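# Three arms pass a ball by gutters into a box

## Task

Get the ball out of the gutter it starts in and into the roofed box, which is open on one side and sits at a different arm. Rolling the ball from one gutter into another and then into the box is allowed. The task fails if the box is moved, raised, rotated or tilted beyond a small amount. It also fails if the ball drops noticeably below table height while no robot is carrying it. A gutter holds the ball only while its open end is higher than the rest. If its handle is held vertically, the ball rolls out. Arm bases in metres, with heading in degrees counter-clockwise from +x: arm1 at x=-1.71 y=+0.55 z=+0.92 heading -13; arm2 at x=+0.00 y=+0.09 z=+0.92 heading -88; arm3 at x=+1.71 y=+0.30 z=+0.94 heading -166. At the end every gripper must have released and moved away. Anything that stays in place only because a robot holds it is not counted as done.

## Robot and tools

Robots: three identical i2rt Big YAM arms, arm1, arm2 and arm3. Each has six revolute joints, a two-finger gripper and a wrist camera. With joints 1 and 6 at 0 and the hand level and pointing forward, the wrist camera sits on top of the hand and looks toward the fingertips. The hand reaches roughly 1.0 m from the joint-1 axis. Joints move at different speeds, so the hand may sweep a wide, curved path between two postures.

Frame: there is one world frame. Its origin is on the floor and +z points up. The 'hand' point lies midway between the fingertips. The hand's z axis runs along the fingers, and the fingers open and close along its y axis. The base positions and headings listed in the task are in this frame. Joint 1 at 0 aims the arm along its base heading.

Joint arguments: all are absolute targets, never offsets. Units are radians, except the gripper, which is in metres.
- joint1_rad: -2.879 to 2.879, tolerance 0.045. Rotates the whole arm about its base; positive is counter-clockwise seen from above.
- joint2_rad: 0 to 3.141, tolerance 0.14. Shoulder. At 0 the upper arm lies roughly level, pointing backward; increasing it lifts the arm up and then forward.
- joint3_rad: 0 to 3.019, tolerance 0.09. Elbow. At 0 the forearm is folded against the upper arm; increasing it opens the elbow.
- joint4_rad: -1.692 to 1.57, tolerance 0.055. Wrist pitch; positive tips the fingers up.
- joint5_rad: -1.57 to 1.57, tolerance 0.03. Sideways hand swing; positive is toward the arm's right.
- joint6_rad: -2.094 to 2.094, tolerance 0.035. Hand roll; positive is clockwise when viewed from behind the hand.
- gripper_m: 0 to 0.093, tolerance 0.003. This is the fingertip gap in metres. Finger force tops out near 50 to 62 N per pad, and is lower on some grippers.

Tools:
- execute_actions(actions, cameras). 'actions' is a list containing one action or none. An action is an object keyed by robot name. Each robot entry holds 'joints', a dict of joint name to absolute target. You may include any subset of arms and joints. All motions in one action start at the same moment but may finish at different times, and no action runs longer than 15 s. A joint or arm you leave out may keep pushing toward its earlier target. 'cameras' lists camera names to return images from: arm1_cam_wrist, arm2_cam_wrist, arm3_cam_wrist, cam_end_1, cam_end_2, cam_gap_1, cam_gap_2, cam_side, cam_top, or 'all'. Leaving it out, passing null or passing ['all'] returns every camera; [] returns none. The room cameras are fixed and not attached to any robot. If the call has an unknown key, camera or out-of-range value, it is rejected whole and nothing moves. An empty actions list just reports state and images. Example: {"arm1": {"joints": {"gripper_m": 0.05}}, "arm2": {"joints": {"joint1_rad": 0.3}}}.
- wait(seconds): 0 to 10. Commands nothing new and lets the scene run, then returns state and images.
- zoom_image(camera, region): gives an enlarged view of the latest full image from that camera. region is [x0, y0, x1, y1] in pixels, with the origin at the top-left and a maximum size of 504x504. Wrist images are 504x504; room images are 896x504.
- finished_scene(scene): ends the given scene number for good, once the last command has been held. It reports whether the task succeeded, and its reply gives the next scene's task.

Result lines: the 'pictures' line lists the cameras in the order their images appear. joint_positions gives the measured joint values. joint_status reports how each commanded motion ended:
- done: the joint reached its target.
- off_target: the joint stopped short and may still be pushing.
- contact_stop: the joint abandoned its target and now holds where it stopped.
- time_out: the joint ran out of time. It either holds where it stopped or keeps a nearby target (within 0.375, 0.375, 0.113, 0.225, 0.075, 0.3 rad for joints 1 to 6) and keeps pushing. If the path clears it may still move there.
- not_followed: shown after a 'joint command not followed' line, often with a 'cause:' line. A self- or arm-collision guard held back the arm's joint targets, though any gripper target still ran. The arm may retry those targets with each later action.
The on_its_own line covers joints the call did not command. 'held at' there means the target being held, not the current position. To stop a joint pushing, send it its reported position. Very small target changes may not move a joint at all. If a result reports a stop, any later motion, wait or finish calls in the same reply are skipped.

Cautions: the arms do not stop on contact and can push hard. Sustained pushing or holding a load heats the motors. A MOTOR HOT line appears at 85 °C. At 100 °C an OVER-TEMPERATURE FAULT drops that arm, and its joints show limit_stop_at_motor_heat; resend those targets afterwards. A hard squeeze between two arms ends the run, and hard impacts may too. The collision guard can react too late, and it ignores fingers, gripper housings and wrist cameras. Keep the box still and the ball above table level unless a robot is carrying it. Do not drop anything, slam, or send objects out of the work area. Loose objects may occasionally get a brief push. Tilt gutters so the closed end is lower while carrying, and raise the closed end to pour. Finish with the ball resting in the box, grippers open and arms moved clear.

Each tool is called after "Call:" as a command line: name --argument value for each argument, lists and objects as JSON in quotes; but a table of rows of numbers goes row by row, as --pt "numbers of a row", without its own name.

## Session

I'll start by looking at the scene.

Call:
execute_actions --actions '[]'

Scene clock: 0.00 s.
arm1.joint_positions: joint1_rad=-0.441 joint2_rad=+0.288 joint3_rad=+1.404 joint4_rad=-1.318 joint5_rad=+0.157 joint6_rad=+0.621 gripper_m=+0.095
arm1.joint_status: not commanded
arm1.hand: x=-1.6732 y=+0.4737 z=+1.5147 quat_wxyz=(-0.631, -0.508, -0.582, +0.073) (m; scene frame)
arm2.joint_positions: joint1_rad=-0.867 joint2_rad=+0.606 joint3_rad=+1.356 joint4_rad=-1.162 joint5_rad=-0.057 joint6_rad=+0.017 gripper_m=+0.094
arm2.joint_status: not commanded
arm2.hand: x=-0.1837 y=-0.0909 z=+1.4837 quat_wxyz=(-0.228, -0.777, -0.311, +0.497) (m; scene frame)
arm3.joint_positions: joint1_rad=+0.291 joint2_rad=+0.582 joint3_rad=+1.649 joint4_rad=-1.508 joint5_rad=-0.196 joint6_rad=+0.310 gripper_m=+0.095
arm3.joint_status: not commanded
arm3.hand: x=+1.6005 y=+0.1958 z=+1.5655 quat_wxyz=(-0.292, -0.832, -0.144, +0.450) (m; scene frame)
pictures: arm1_cam_wrist, arm2_cam_wrist, arm3_cam_wrist, cam_end_1, cam_end_2, cam_gap_1, cam_gap_2, cam_side, cam_top
Images, in order (width x height): arm1_cam_wrist 504x504, arm2_cam_wrist 504x504, arm3_cam_wrist 504x504, cam_end_1 896x504, cam_end_2 896x504, cam_gap_1 896x504, cam_gap_2 896x504, cam_side 896x504, cam_top 896x504.

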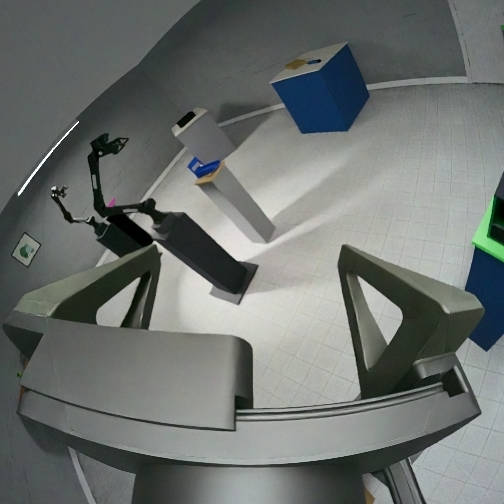

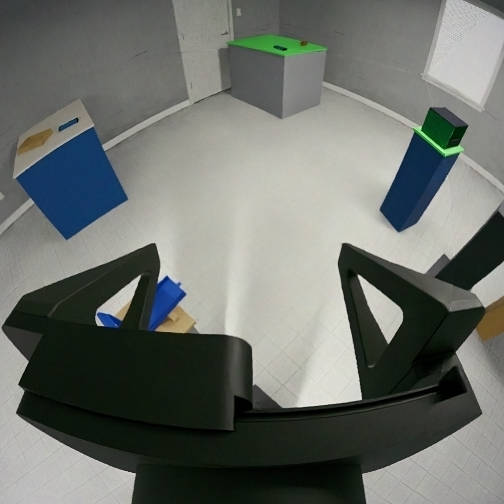

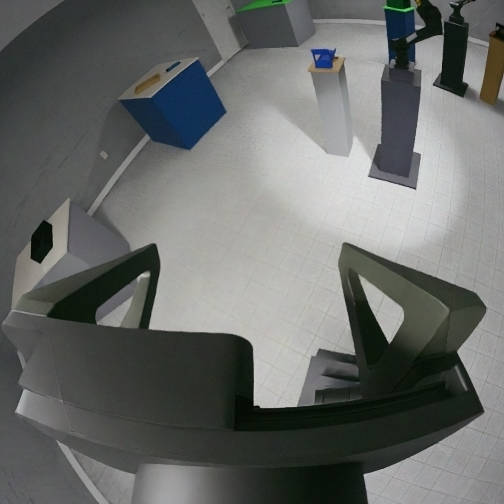

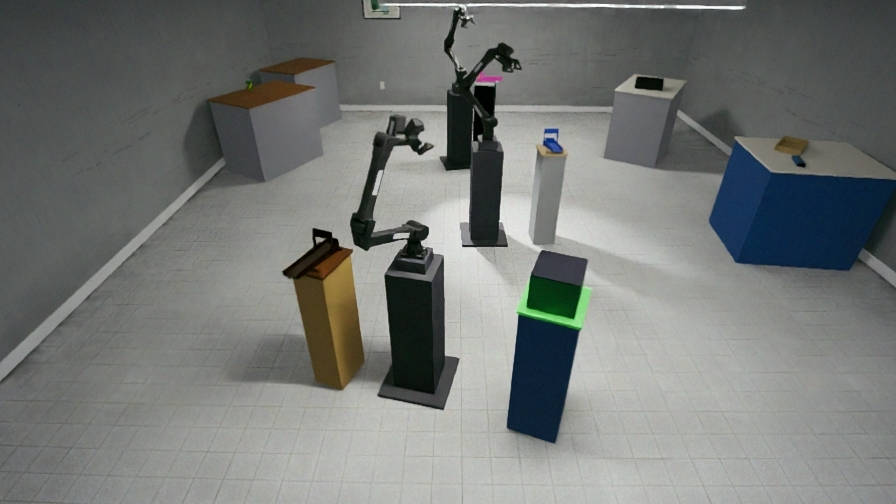

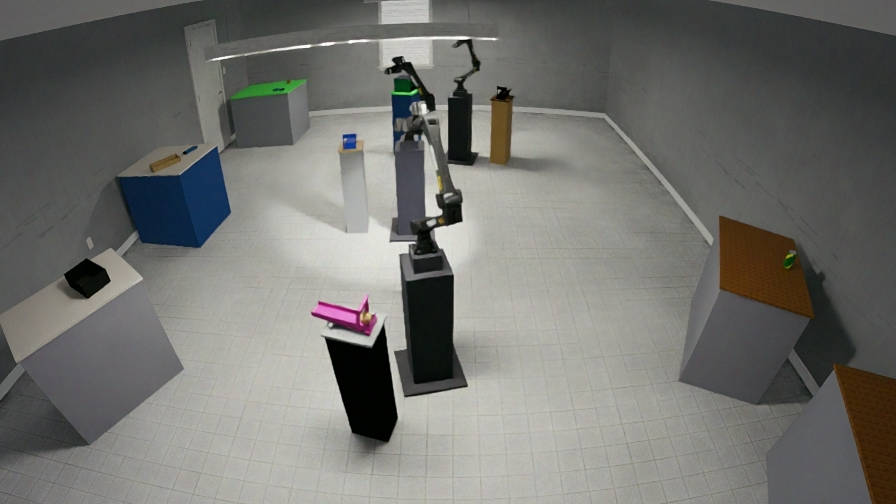

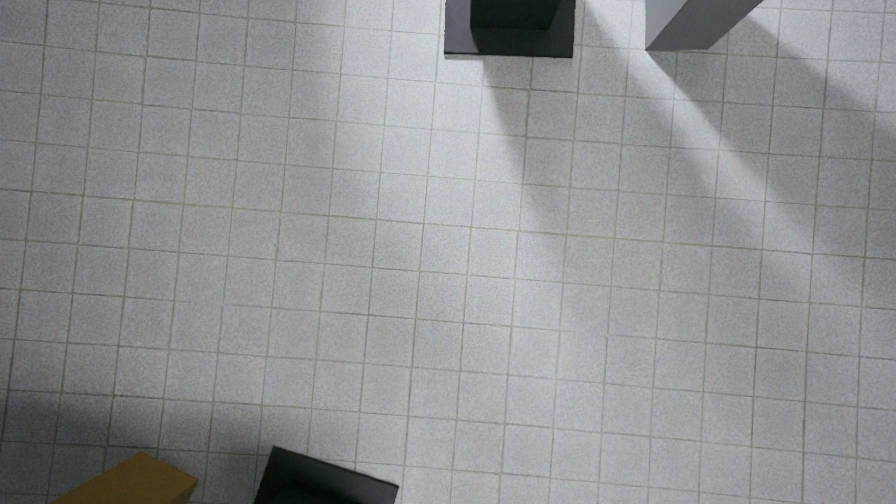

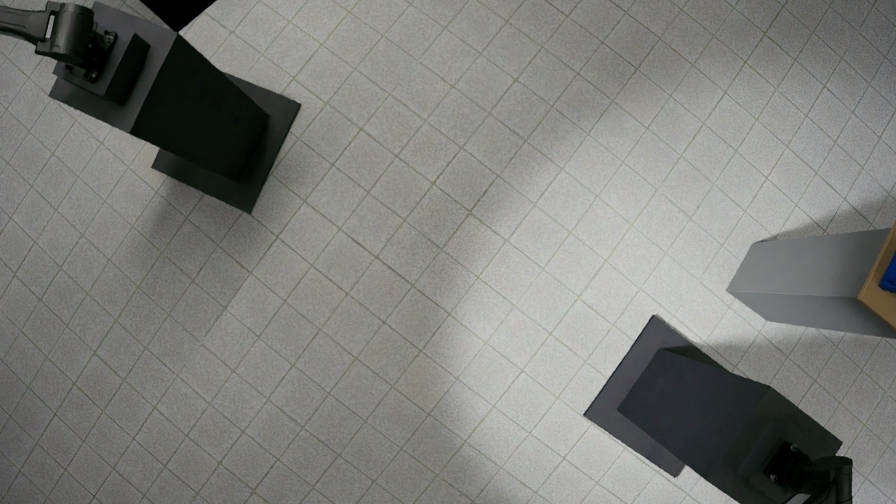

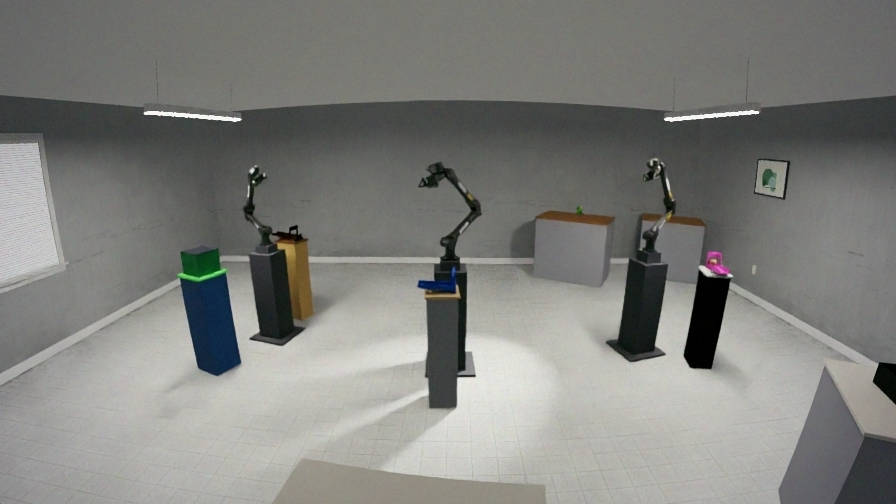

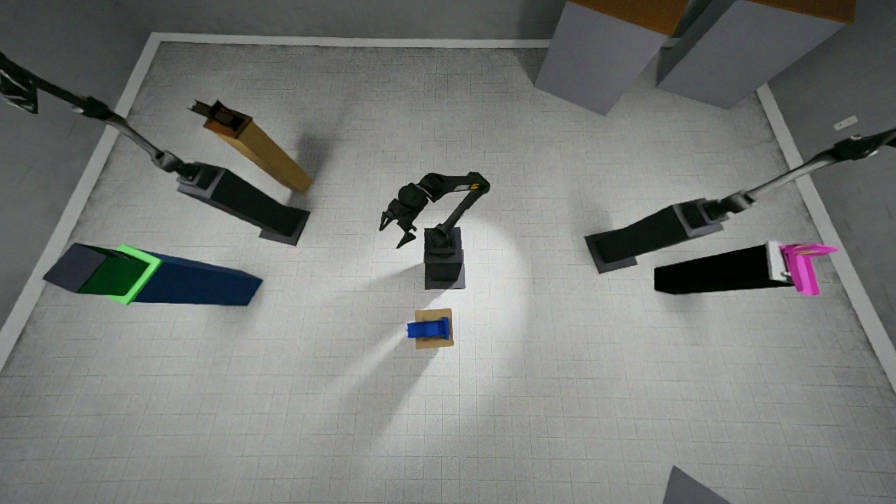

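Call:
zoom_image --camera "cam_end_2" --region '[290, 270, 410, 360]'

Call:
zoom_image --camera "cam_end_1" --region '[260, 200, 620, 360]'

Call:
zoom_image --camera "cam_side" --region '[400, 240, 500, 320]'

Call:
zoom_image --camera "cam_side" --region '[670, 230, 760, 300]'

Call:
zoom_image --camera "cam_top" --region '[380, 290, 480, 360]'

Call:
zoom_image --camera "cam_top" --region '[740, 220, 860, 310]'

Call:
zoom_image --camera "cam_top" --region '[30, 80, 290, 320]'

Call:
zoom_image --camera "cam_side" --region '[160, 210, 330, 310]'

Region (290, 270, 410, 360) of cam_end_2's 896x504 image, scaled by 4.200, with more detail than that image has; it fills the top 378 rows of this view, and the rest is white.

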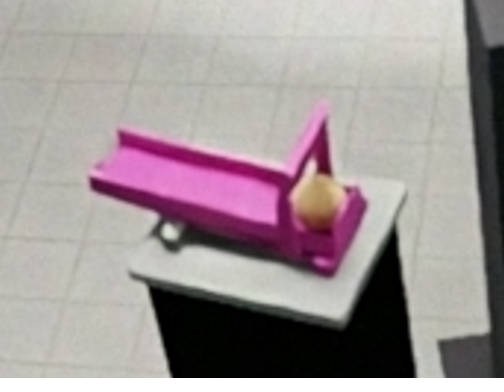

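Region (260, 200, 620, 360) of cam_end_1's 896x504 image, scaled by 1.400, with more detail than that image has.

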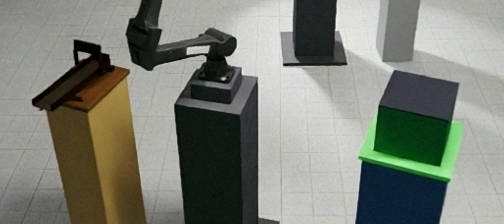

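Region (400, 240, 500, 320) of cam_side's 896x504 image, scaled by 5.040, with more detail than that image has; it fills the top 403 rows of this view, and the rest is white.

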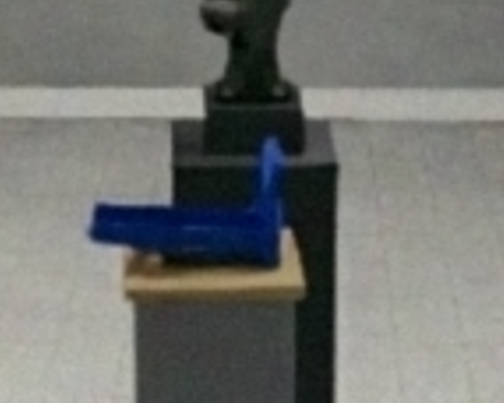

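Region (670, 230, 760, 300) of cam_side's 896x504 image, scaled by 5.600, with more detail than that image has.

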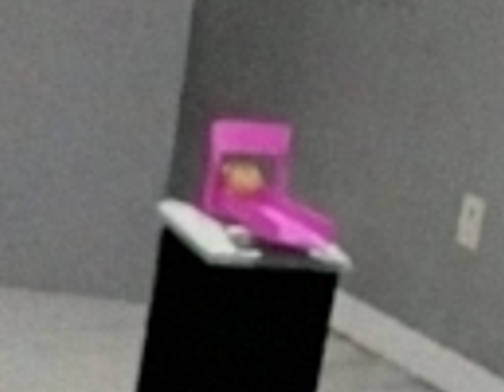

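Region (380, 290, 480, 360) of cam_top's 896x504 image, scaled by 5.040, with more detail than that image has; it fills the top 353 rows of this view, and the rest is white.

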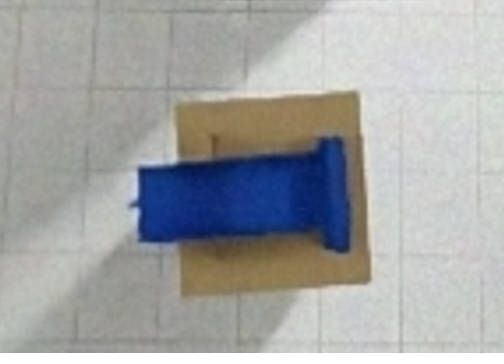

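Region (740, 220, 860, 310) of cam_top's 896x504 image, scaled by 4.200, with more detail than that image has; it fills the top 378 rows of this view, and the rest is white.

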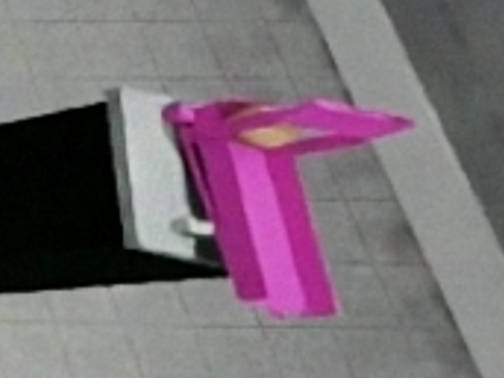

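Region (30, 80, 290, 320) of cam_top's 896x504 image, scaled by 1.938, with more detail than that image has; it fills the top 465 rows of this view, and the rest is white.

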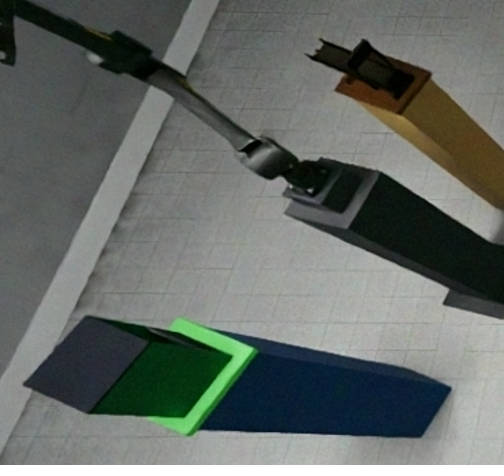

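Region (160, 210, 330, 310) of cam_side's 896x504 image, scaled by 2.965, with more detail than that image has; it fills the top 296 rows of this view, and the rest is white.

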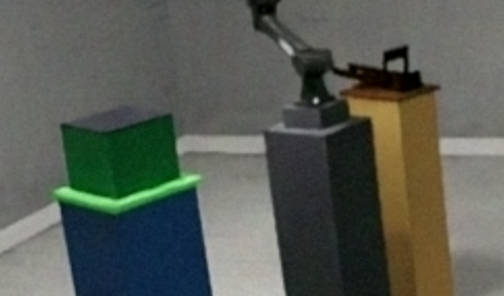

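Call:
execute_actions --actions '[{"arm1":{"joints":{"joint1_rad":1.6,"joint2_rad":1.7,"joint3_rad":1.8,"joint4_rad":-1.5,"joint5_rad":0,"joint6_rad":0}},"arm2":{"joints":{"joint1_rad":0.0,"joint2_rad":1.8,"joint3_rad":1.8,"joint4_rad":-1.57,"joint5_rad":0,"joint6_rad":0}},"arm3":{"joints":{"joint1_rad":2.3,"joint2_rad":1.6,"joint3_rad":1.7,"joint4_rad":-1.3,"joint5_rad":0,"joint6_rad":0}}}]' --cameras '["arm1_cam_wrist","arm2_cam_wrist","arm3_cam_wrist","cam_top","cam_side"]'

Scene clock: 4.30 s.
arm1.joint_positions: joint1_rad=+1.603 joint2_rad=+1.698 joint3_rad=+1.794 joint4_rad=-1.488 joint5_rad=-0.002 joint6_rad=+0.013 gripper_m=+0.095
arm1.joint_status: all done
arm1.hand: x=-1.6062 y=+1.0995 z=+1.2138 quat_wxyz=(-0.075, +0.625, -0.775, -0.056) (m; scene frame)
arm2.joint_positions: joint1_rad=+0.011 joint2_rad=+1.815 joint3_rad=+1.782 joint4_rad=-1.562 joint5_rad=+0.000 joint6_rad=+0.008 gripper_m=+0.094
arm2.joint_status: all done
arm2.hand: x=+0.0273 y=-0.4673 z=+1.1451 quat_wxyz=(+0.005, -0.691, -0.723, -0.009) (m; scene frame)
arm3.joint_positions: joint1_rad=+2.307 joint2_rad=+1.604 joint3_rad=+1.690 joint4_rad=-1.298 joint5_rad=+0.000 joint6_rad=+0.005 gripper_m=+0.095
arm3.joint_status: all done
arm3.hand: x=+2.1831 y=-0.0211 z=+1.2523 quat_wxyz=(-0.174, -0.292, -0.939, +0.050) (m; scene frame)
pictures: arm1_cam_wrist, arm2_cam_wrist, arm3_cam_wrist, cam_side, cam_top
Images, in order (width x height): arm1_cam_wrist 504x504, arm2_cam_wrist 504x504, arm3_cam_wrist 504x504, cam_side 896x504, cam_top 896x504.

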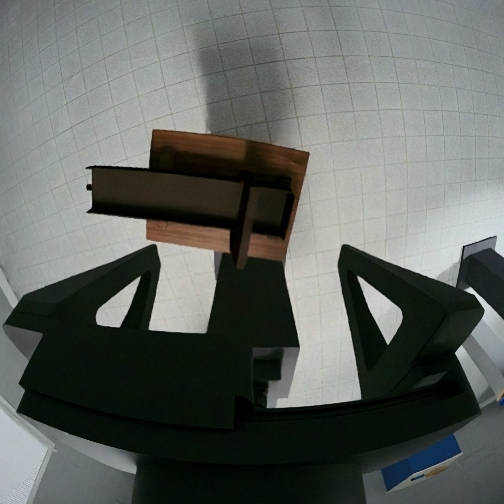

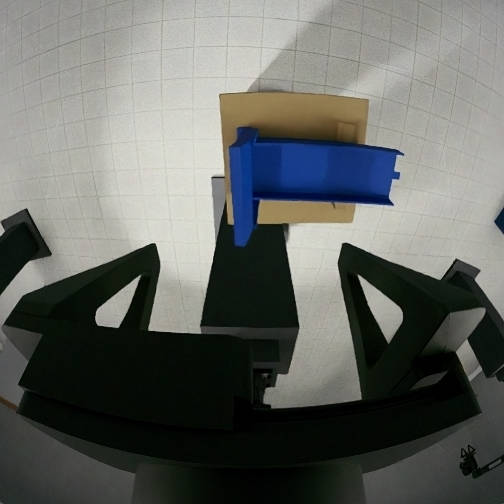

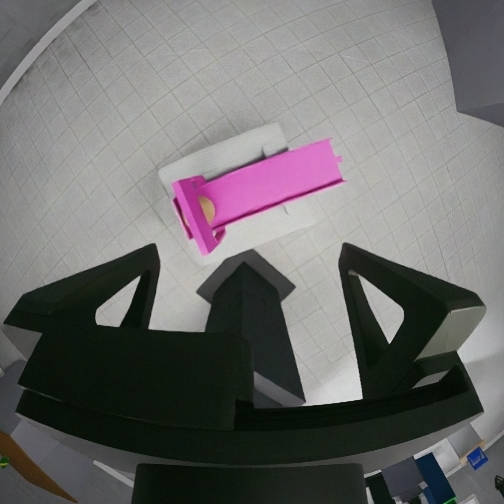

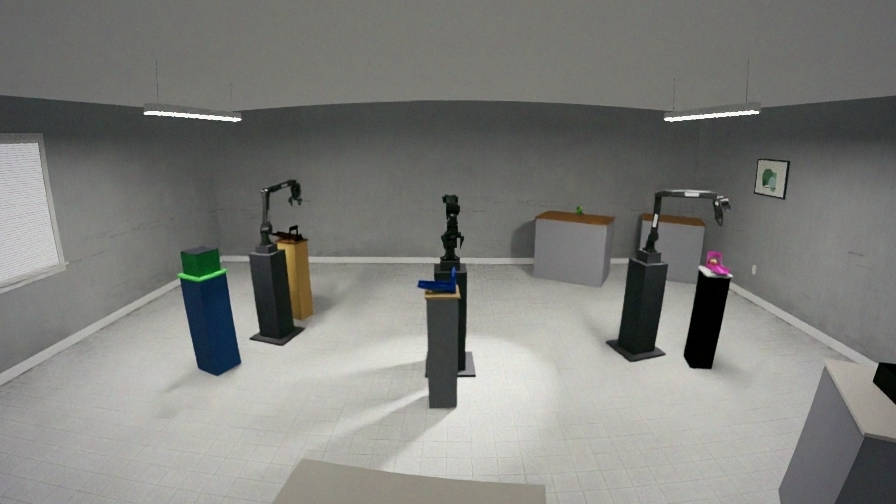

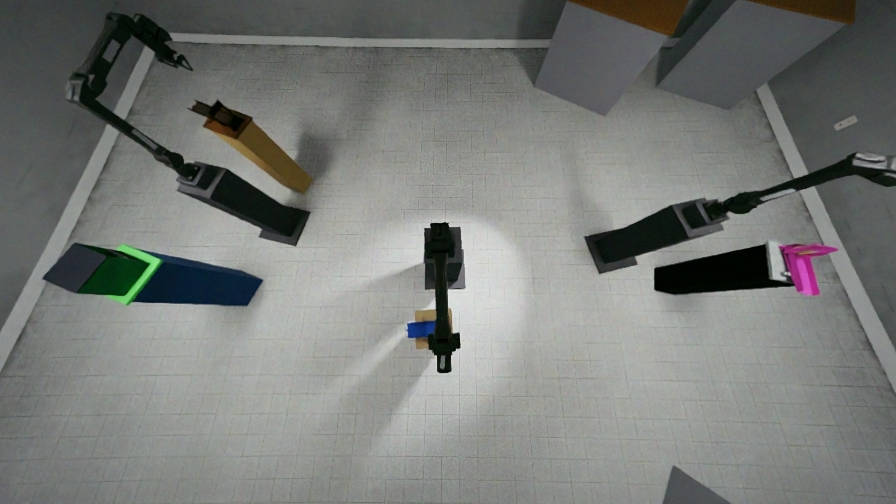

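Call:
zoom_image --camera "arm2_cam_wrist" --region '[200, 80, 420, 260]'

Call:
zoom_image --camera "arm3_cam_wrist" --region '[150, 110, 360, 280]'

Call:
zoom_image --camera "arm1_cam_wrist" --region '[70, 110, 330, 290]'

Region (200, 80, 420, 260) of arm2_cam_wrist's 504x504 image, scaled by 2.291, with more detail than that image has; it fills the top 412 rows of this view, and the rest is white.

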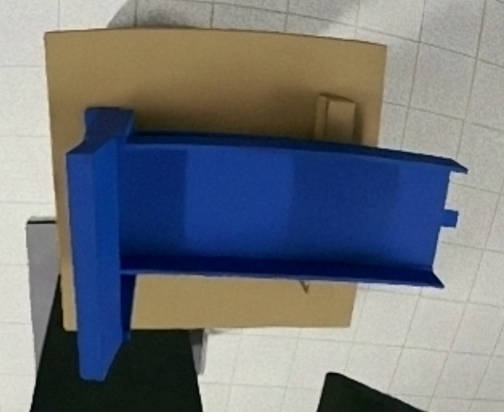

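Region (150, 110, 360, 280) of arm3_cam_wrist's 504x504 image, scaled by 2.400, with more detail than that image has; it fills the top 408 rows of this view, and the rest is white.

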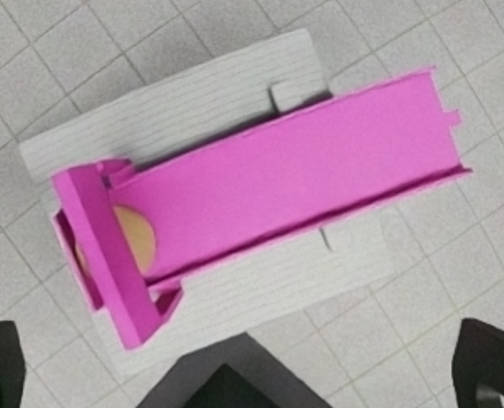

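Region (70, 110, 330, 290) of arm1_cam_wrist's 504x504 image, scaled by 1.938, with more detail than that image has; it fills the top 349 rows of this view, and the rest is white.

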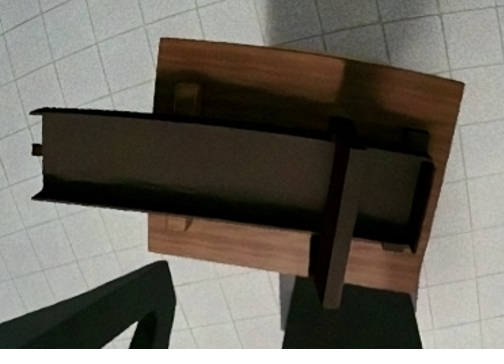

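Call:
execute_actions --actions '[{"arm1":{"joints":{"joint1_rad":1.575,"joint2_rad":1.684,"joint3_rad":1.486,"joint4_rad":-1.358,"joint5_rad":-0.1,"joint6_rad":0.156}},"arm2":{"joints":{"joint1_rad":0.066,"joint2_rad":1.732,"joint3_rad":1.523,"joint4_rad":-1.363,"joint5_rad":0.1,"joint6_rad":0.03}},"arm3":{"joints":{"joint1_rad":2.483,"joint2_rad":1.842,"joint3_rad":1.622,"joint4_rad":-1.33,"joint5_rad":0.1,"joint6_rad":-0.184}}}]' --cameras '["arm1_cam_wrist","arm2_cam_wrist","arm3_cam_wrist","cam_side","cam_end_1","cam_end_2"]'

Scene clock: 8.83 s.
arm1.joint_positions: joint1_rad=+1.584 joint2_rad=+1.679 joint3_rad=+1.494 joint4_rad=-1.371 joint5_rad=-0.097 joint6_rad=+0.141 gripper_m=+0.095
arm1.joint_status: all done
arm1.hand: x=-1.6220 y=+1.0510 z=+1.1058 quat_wxyz=(+0.021, +0.569, -0.821, -0.039) (m; scene frame)
arm2.joint_positions: joint1_rad=+0.067 joint2_rad=+1.729 joint3_rad=+1.520 joint4_rad=-1.373 joint5_rad=+0.096 joint6_rad=+0.021 gripper_m=+0.094
arm2.joint_status: all done
arm2.hand: x=+0.0384 y=-0.4313 z=+1.0914 quat_wxyz=(+0.032, -0.674, -0.737, +0.031) (m; scene frame)
arm3.joint_positions: joint1_rad=+2.483 joint2_rad=+1.845 joint3_rad=+1.610 joint4_rad=-1.325 joint5_rad=+0.096 joint6_rad=-0.177 gripper_m=+0.095
arm3.joint_status: all done
arm3.hand: x=+2.2218 y=+0.0538 z=+1.0864 quat_wxyz=(+0.005, -0.122, -0.991, +0.046) (m; scene frame)
pictures: arm1_cam_wrist, arm2_cam_wrist, arm3_cam_wrist, cam_end_1, cam_end_2, cam_side
Images, in order (width x height): arm1_cam_wrist 504x504, arm2_cam_wrist 504x504, arm3_cam_wrist 504x504, cam_end_1 896x504, cam_end_2 896x504, cam_side 896x504.

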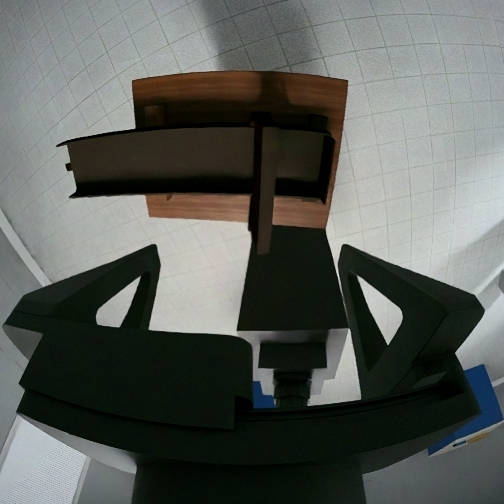

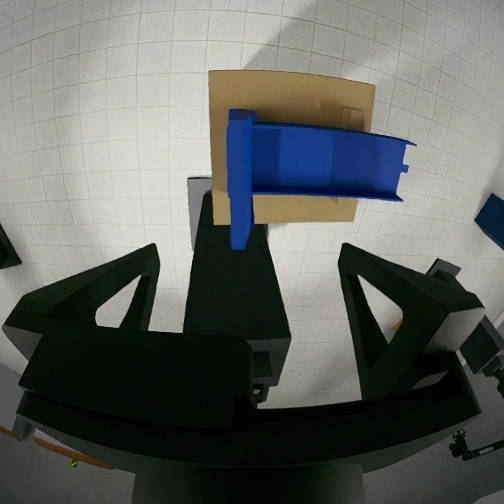

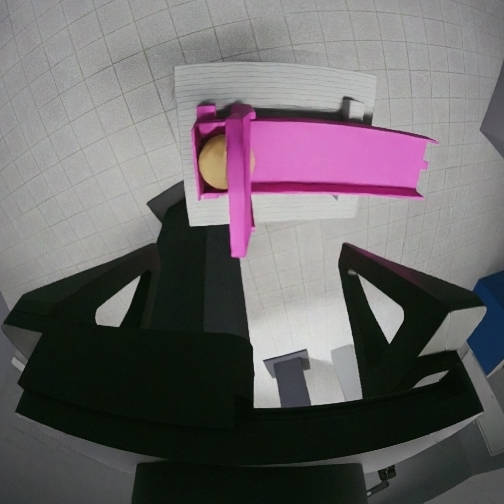

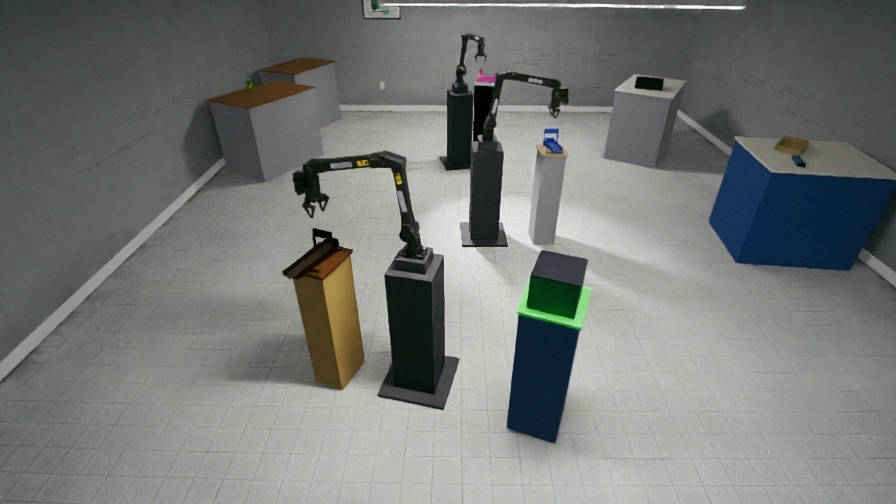

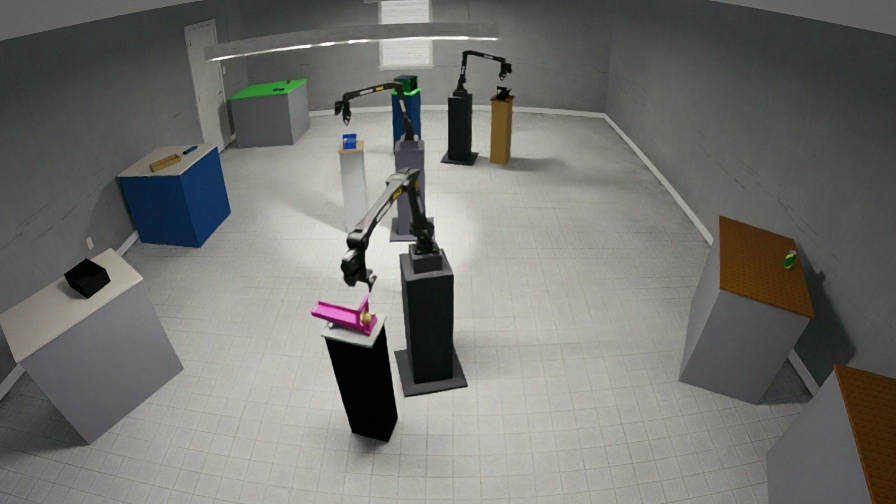

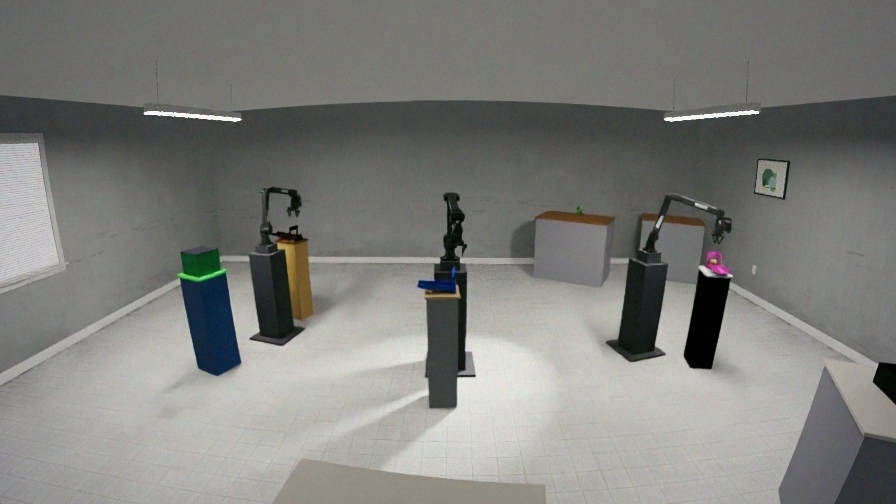

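Call:
zoom_image --camera "arm2_cam_wrist" --region '[180, 60, 430, 270]'

Call:
zoom_image --camera "arm3_cam_wrist" --region '[160, 50, 450, 270]'

Call:
zoom_image --camera "arm1_cam_wrist" --region '[50, 60, 360, 270]'

Call:
zoom_image --camera "cam_side" --region '[400, 210, 500, 310]'

Call:
zoom_image --camera "cam_end_1" --region '[510, 80, 600, 170]'

Region (180, 60, 430, 270) of arm2_cam_wrist's 504x504 image, scaled by 2.016, with more detail than that image has; it fills the top 423 rows of this view, and the rest is white.

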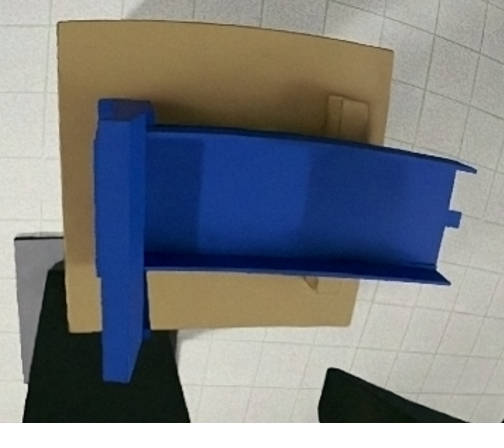

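Region (160, 50, 450, 270) of arm3_cam_wrist's 504x504 image, scaled by 1.738, with more detail than that image has; it fills the top 382 rows of this view, and the rest is white.

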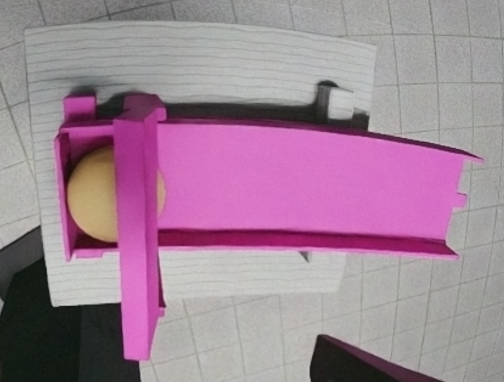

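Region (50, 60, 360, 270) of arm1_cam_wrist's 504x504 image, scaled by 1.626, with more detail than that image has; it fills the top 341 rows of this view, and the rest is white.

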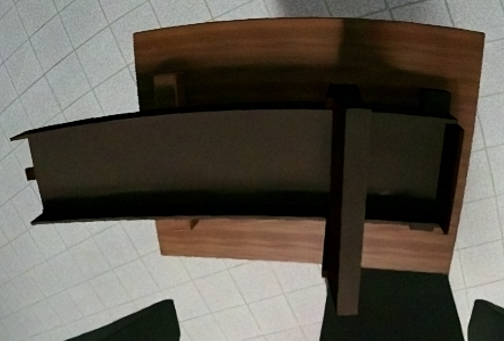

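Region (400, 210, 500, 310) of cam_side's 896x504 image, scaled by 5.040, with more detail than that image has.

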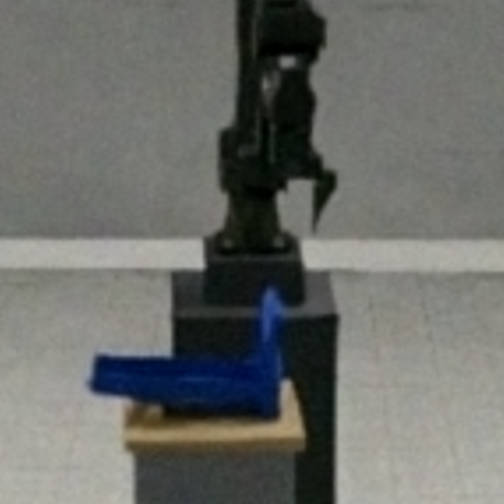

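Region (510, 80, 600, 170) of cam_end_1's 896x504 image, scaled by 5.600, with more detail than that image has.

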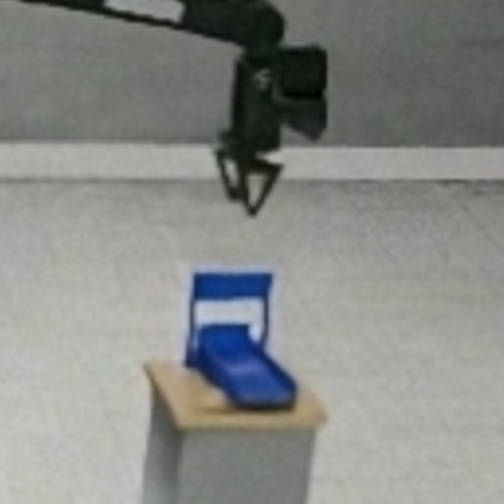

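Call:
execute_actions --actions '[{"arm1":{"joints":{"joint1_rad":1.537,"joint2_rad":1.682,"joint3_rad":1.356,"joint4_rad":-1.229,"joint5_rad":-0.17,"joint6_rad":0.124}},"arm2":{"joints":{"joint1_rad":0.104,"joint2_rad":1.743,"joint3_rad":1.335,"joint4_rad":-1.167,"joint5_rad":0.17,"joint6_rad":0.058}},"arm3":{"joints":{"joint1_rad":2.524,"joint2_rad":1.841,"joint3_rad":1.475,"joint4_rad":-1.177,"joint5_rad":0.185,"joint6_rad":-0.155}}}]' --cameras '["arm1_cam_wrist","arm2_cam_wrist","arm3_cam_wrist"]'

Scene clock: 12.03 s.
arm1.joint_positions: joint1_rad=+1.541 joint2_rad=+1.674 joint3_rad=+1.366 joint4_rad=-1.242 joint5_rad=-0.167 joint6_rad=+0.139 gripper_m=+0.095
arm1.joint_status: all done
arm1.hand: x=-1.6145 y=+1.0381 z=+1.0625 quat_wxyz=(+0.041, +0.551, -0.831, -0.068) (m; scene frame)
arm2.joint_positions: joint1_rad=+0.098 joint2_rad=+1.730 joint3_rad=+1.333 joint4_rad=-1.177 joint5_rad=+0.166 joint6_rad=+0.049 gripper_m=+0.094
arm2.joint_status: all done
arm2.hand: x=+0.0405 y=-0.4126 z=+1.0241 quat_wxyz=(+0.051, -0.672, -0.736, +0.062) (m; scene frame)
arm3.joint_positions: joint1_rad=+2.527 joint2_rad=+1.838 joint3_rad=+1.477 joint4_rad=-1.186 joint5_rad=+0.181 joint6_rad=-0.162 gripper_m=+0.095
arm3.joint_status: all done
arm3.hand: x=+2.2144 y=+0.0678 z=+1.0435 quat_wxyz=(+0.009, -0.108, -0.990, +0.089) (m; scene frame)
pictures: arm1_cam_wrist, arm2_cam_wrist, arm3_cam_wrist
Images, in order (width x height): arm1_cam_wrist 504x504, arm2_cam_wrist 504x504, arm3_cam_wrist 504x504.

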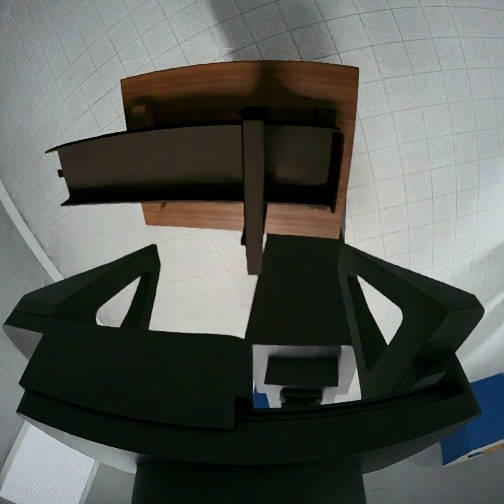

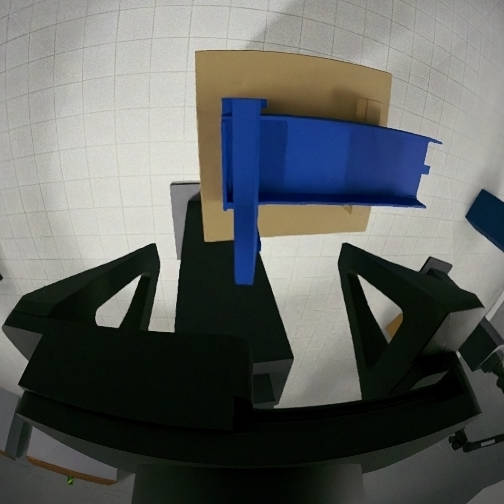

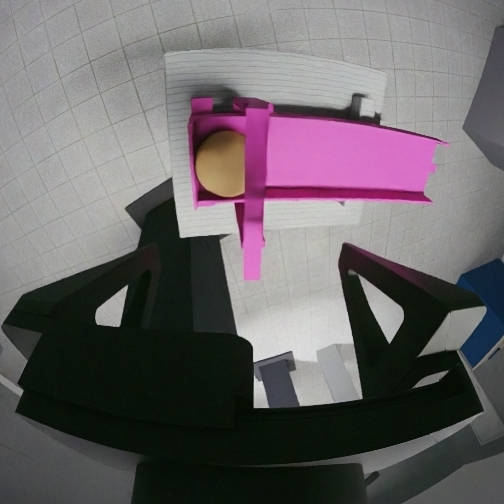

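Call:
zoom_image --camera "arm1_cam_wrist" --region '[190, 90, 360, 290]'

Call:
zoom_image --camera "arm2_cam_wrist" --region '[170, 90, 340, 290]'

Call:
zoom_image --camera "arm3_cam_wrist" --region '[170, 90, 340, 290]'

Region (190, 90, 360, 290) of arm1_cam_wrist's 504x504 image, scaled by 2.520, with more detail than that image has; it fills the left 428 columns of this view, and the rest is white.

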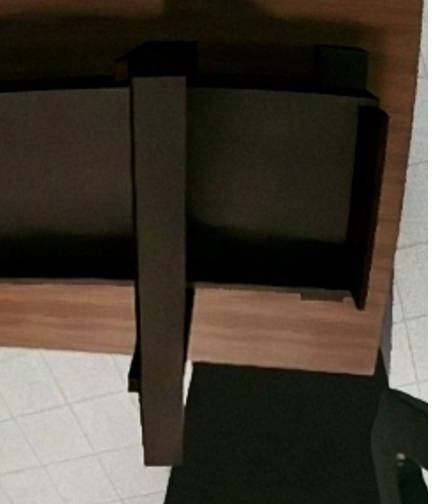

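Region (170, 90, 340, 290) of arm2_cam_wrist's 504x504 image, scaled by 2.520, with more detail than that image has; it fills the left 428 columns of this view, and the rest is white.

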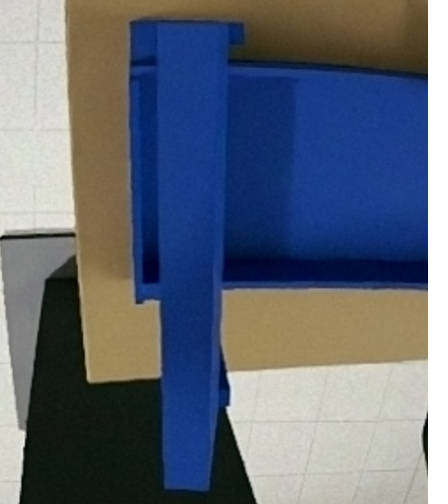

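Region (170, 90, 340, 290) of arm3_cam_wrist's 504x504 image, scaled by 2.520, with more detail than that image has; it fills the left 428 columns of this view, and the rest is white.

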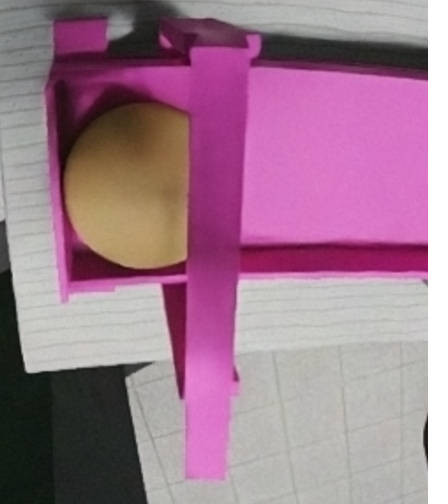

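Call:
execute_actions --actions '[{"arm1":{"joints":{"joint1_rad":1.563,"joint2_rad":1.753,"joint3_rad":1.254,"joint4_rad":-1.048,"joint5_rad":-0.17,"joint6_rad":0.165}},"arm2":{"joints":{"joint1_rad":0.08,"joint2_rad":1.806,"joint3_rad":1.293,"joint4_rad":-1.049,"joint5_rad":0.17,"joint6_rad":0.049}},"arm3":{"joints":{"joint1_rad":2.503,"joint2_rad":1.915,"joint3_rad":1.43,"joint4_rad":-1.052,"joint5_rad":0.185,"joint6_rad":-0.16}}}]' --cameras '["arm1_cam_wrist","arm2_cam_wrist","arm3_cam_wrist","cam_side","cam_end_1","cam_end_2"]'

Scene clock: 21.53 s.
arm1.joint_positions: joint1_rad=+1.552 joint2_rad=+1.754 joint3_rad=+1.261 joint4_rad=-1.061 joint5_rad=-0.168 joint6_rad=+0.150 gripper_m=+0.095
arm1.joint_status: all done
arm1.hand: x=-1.6188 y=+1.0403 z=+0.9876 quat_wxyz=(+0.043, +0.551, -0.831, -0.067) (m; scene frame)
arm2.joint_positions: joint1_rad=+0.091 joint2_rad=+1.796 joint3_rad=+1.294 joint4_rad=-1.059 joint5_rad=+0.166 joint6_rad=+0.049 gripper_m=+0.094
arm2.joint_status: all done
arm2.hand: x=+0.0386 y=-0.4223 z=+0.9790 quat_wxyz=(+0.046, -0.675, -0.734, +0.066) (m; scene frame)
arm3.joint_positions: joint1_rad=+2.505 joint2_rad=+1.914 joint3_rad=+1.434 joint4_rad=-1.061 joint5_rad=+0.181 joint6_rad=-0.162 gripper_m=+0.095
arm3.joint_status: all done
arm3.hand: x=+2.2181 y=+0.0538 z=+0.9886 quat_wxyz=(+0.007, -0.119, -0.989, +0.090) (m; scene frame)
pictures: arm1_cam_wrist, arm2_cam_wrist, arm3_cam_wrist, cam_end_1, cam_end_2, cam_side
Images, in order (width x height): arm1_cam_wrist 504x504, arm2_cam_wrist 504x504, arm3_cam_wrist 504x504, cam_end_1 896x504, cam_end_2 896x504, cam_side 896x504.

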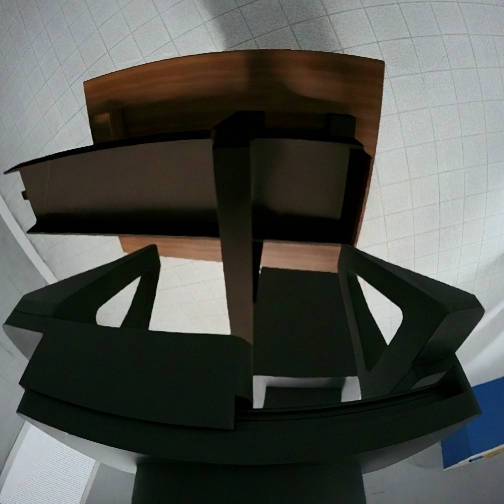

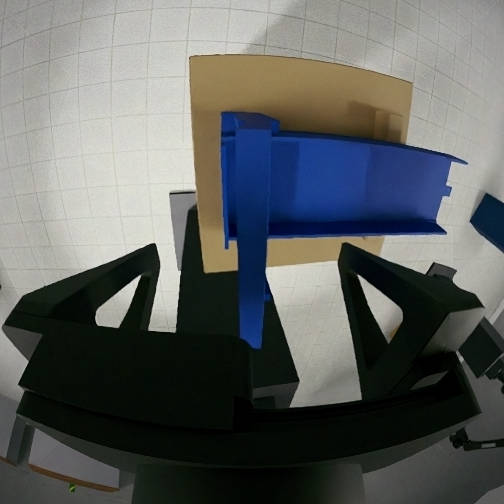

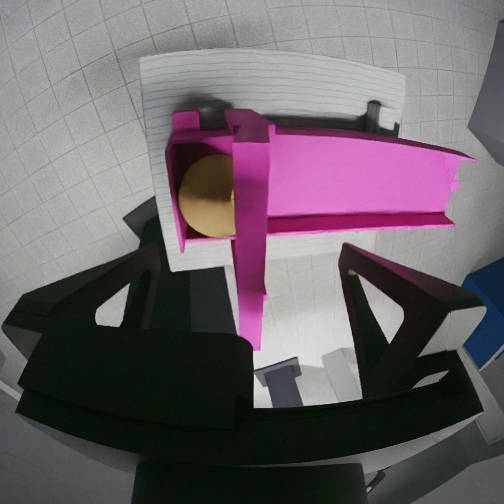

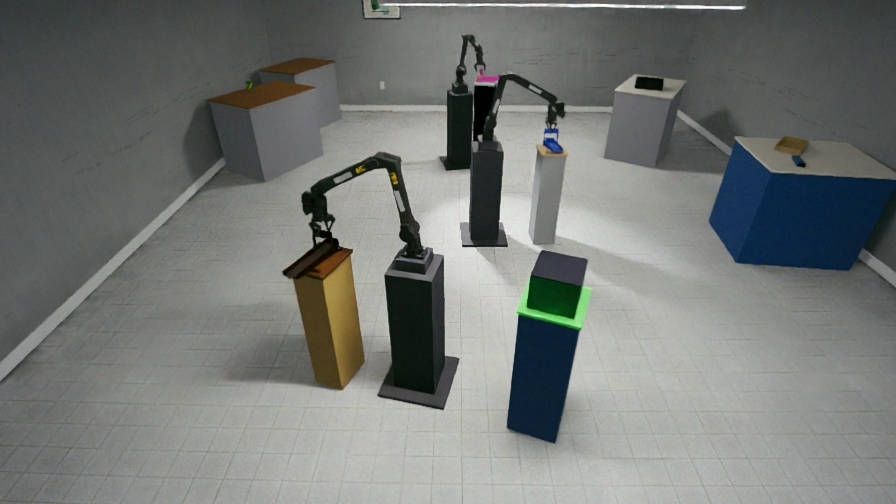

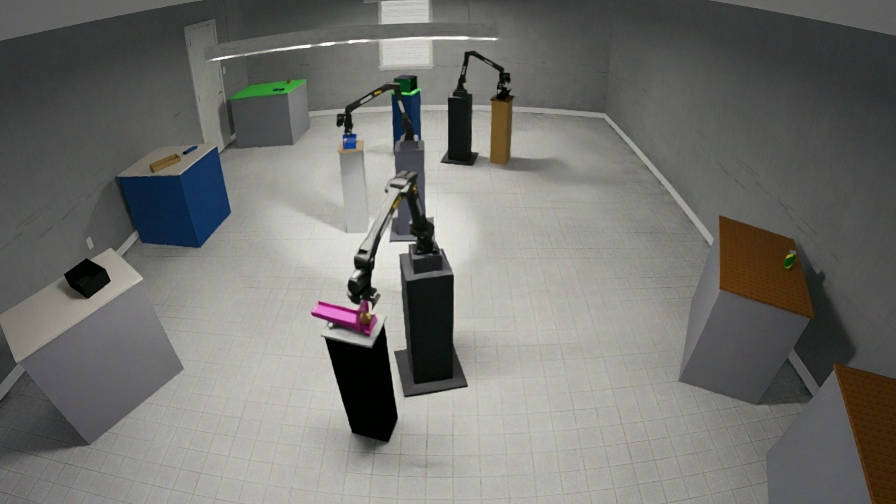

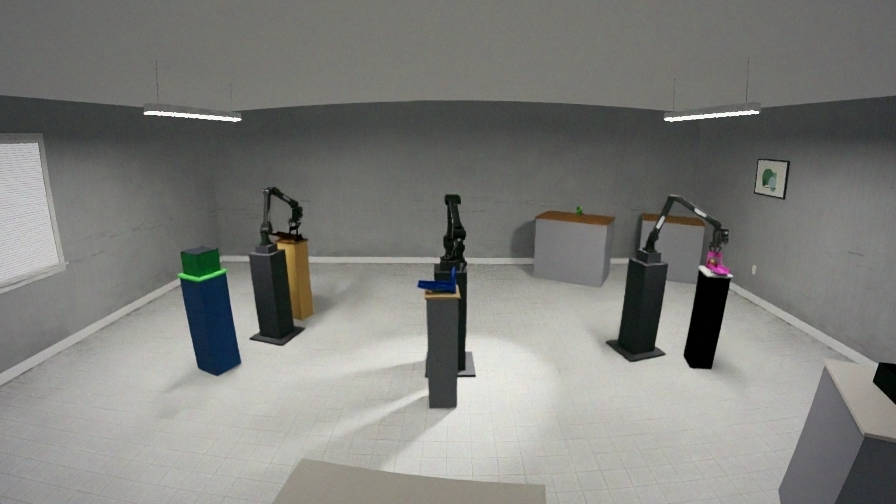

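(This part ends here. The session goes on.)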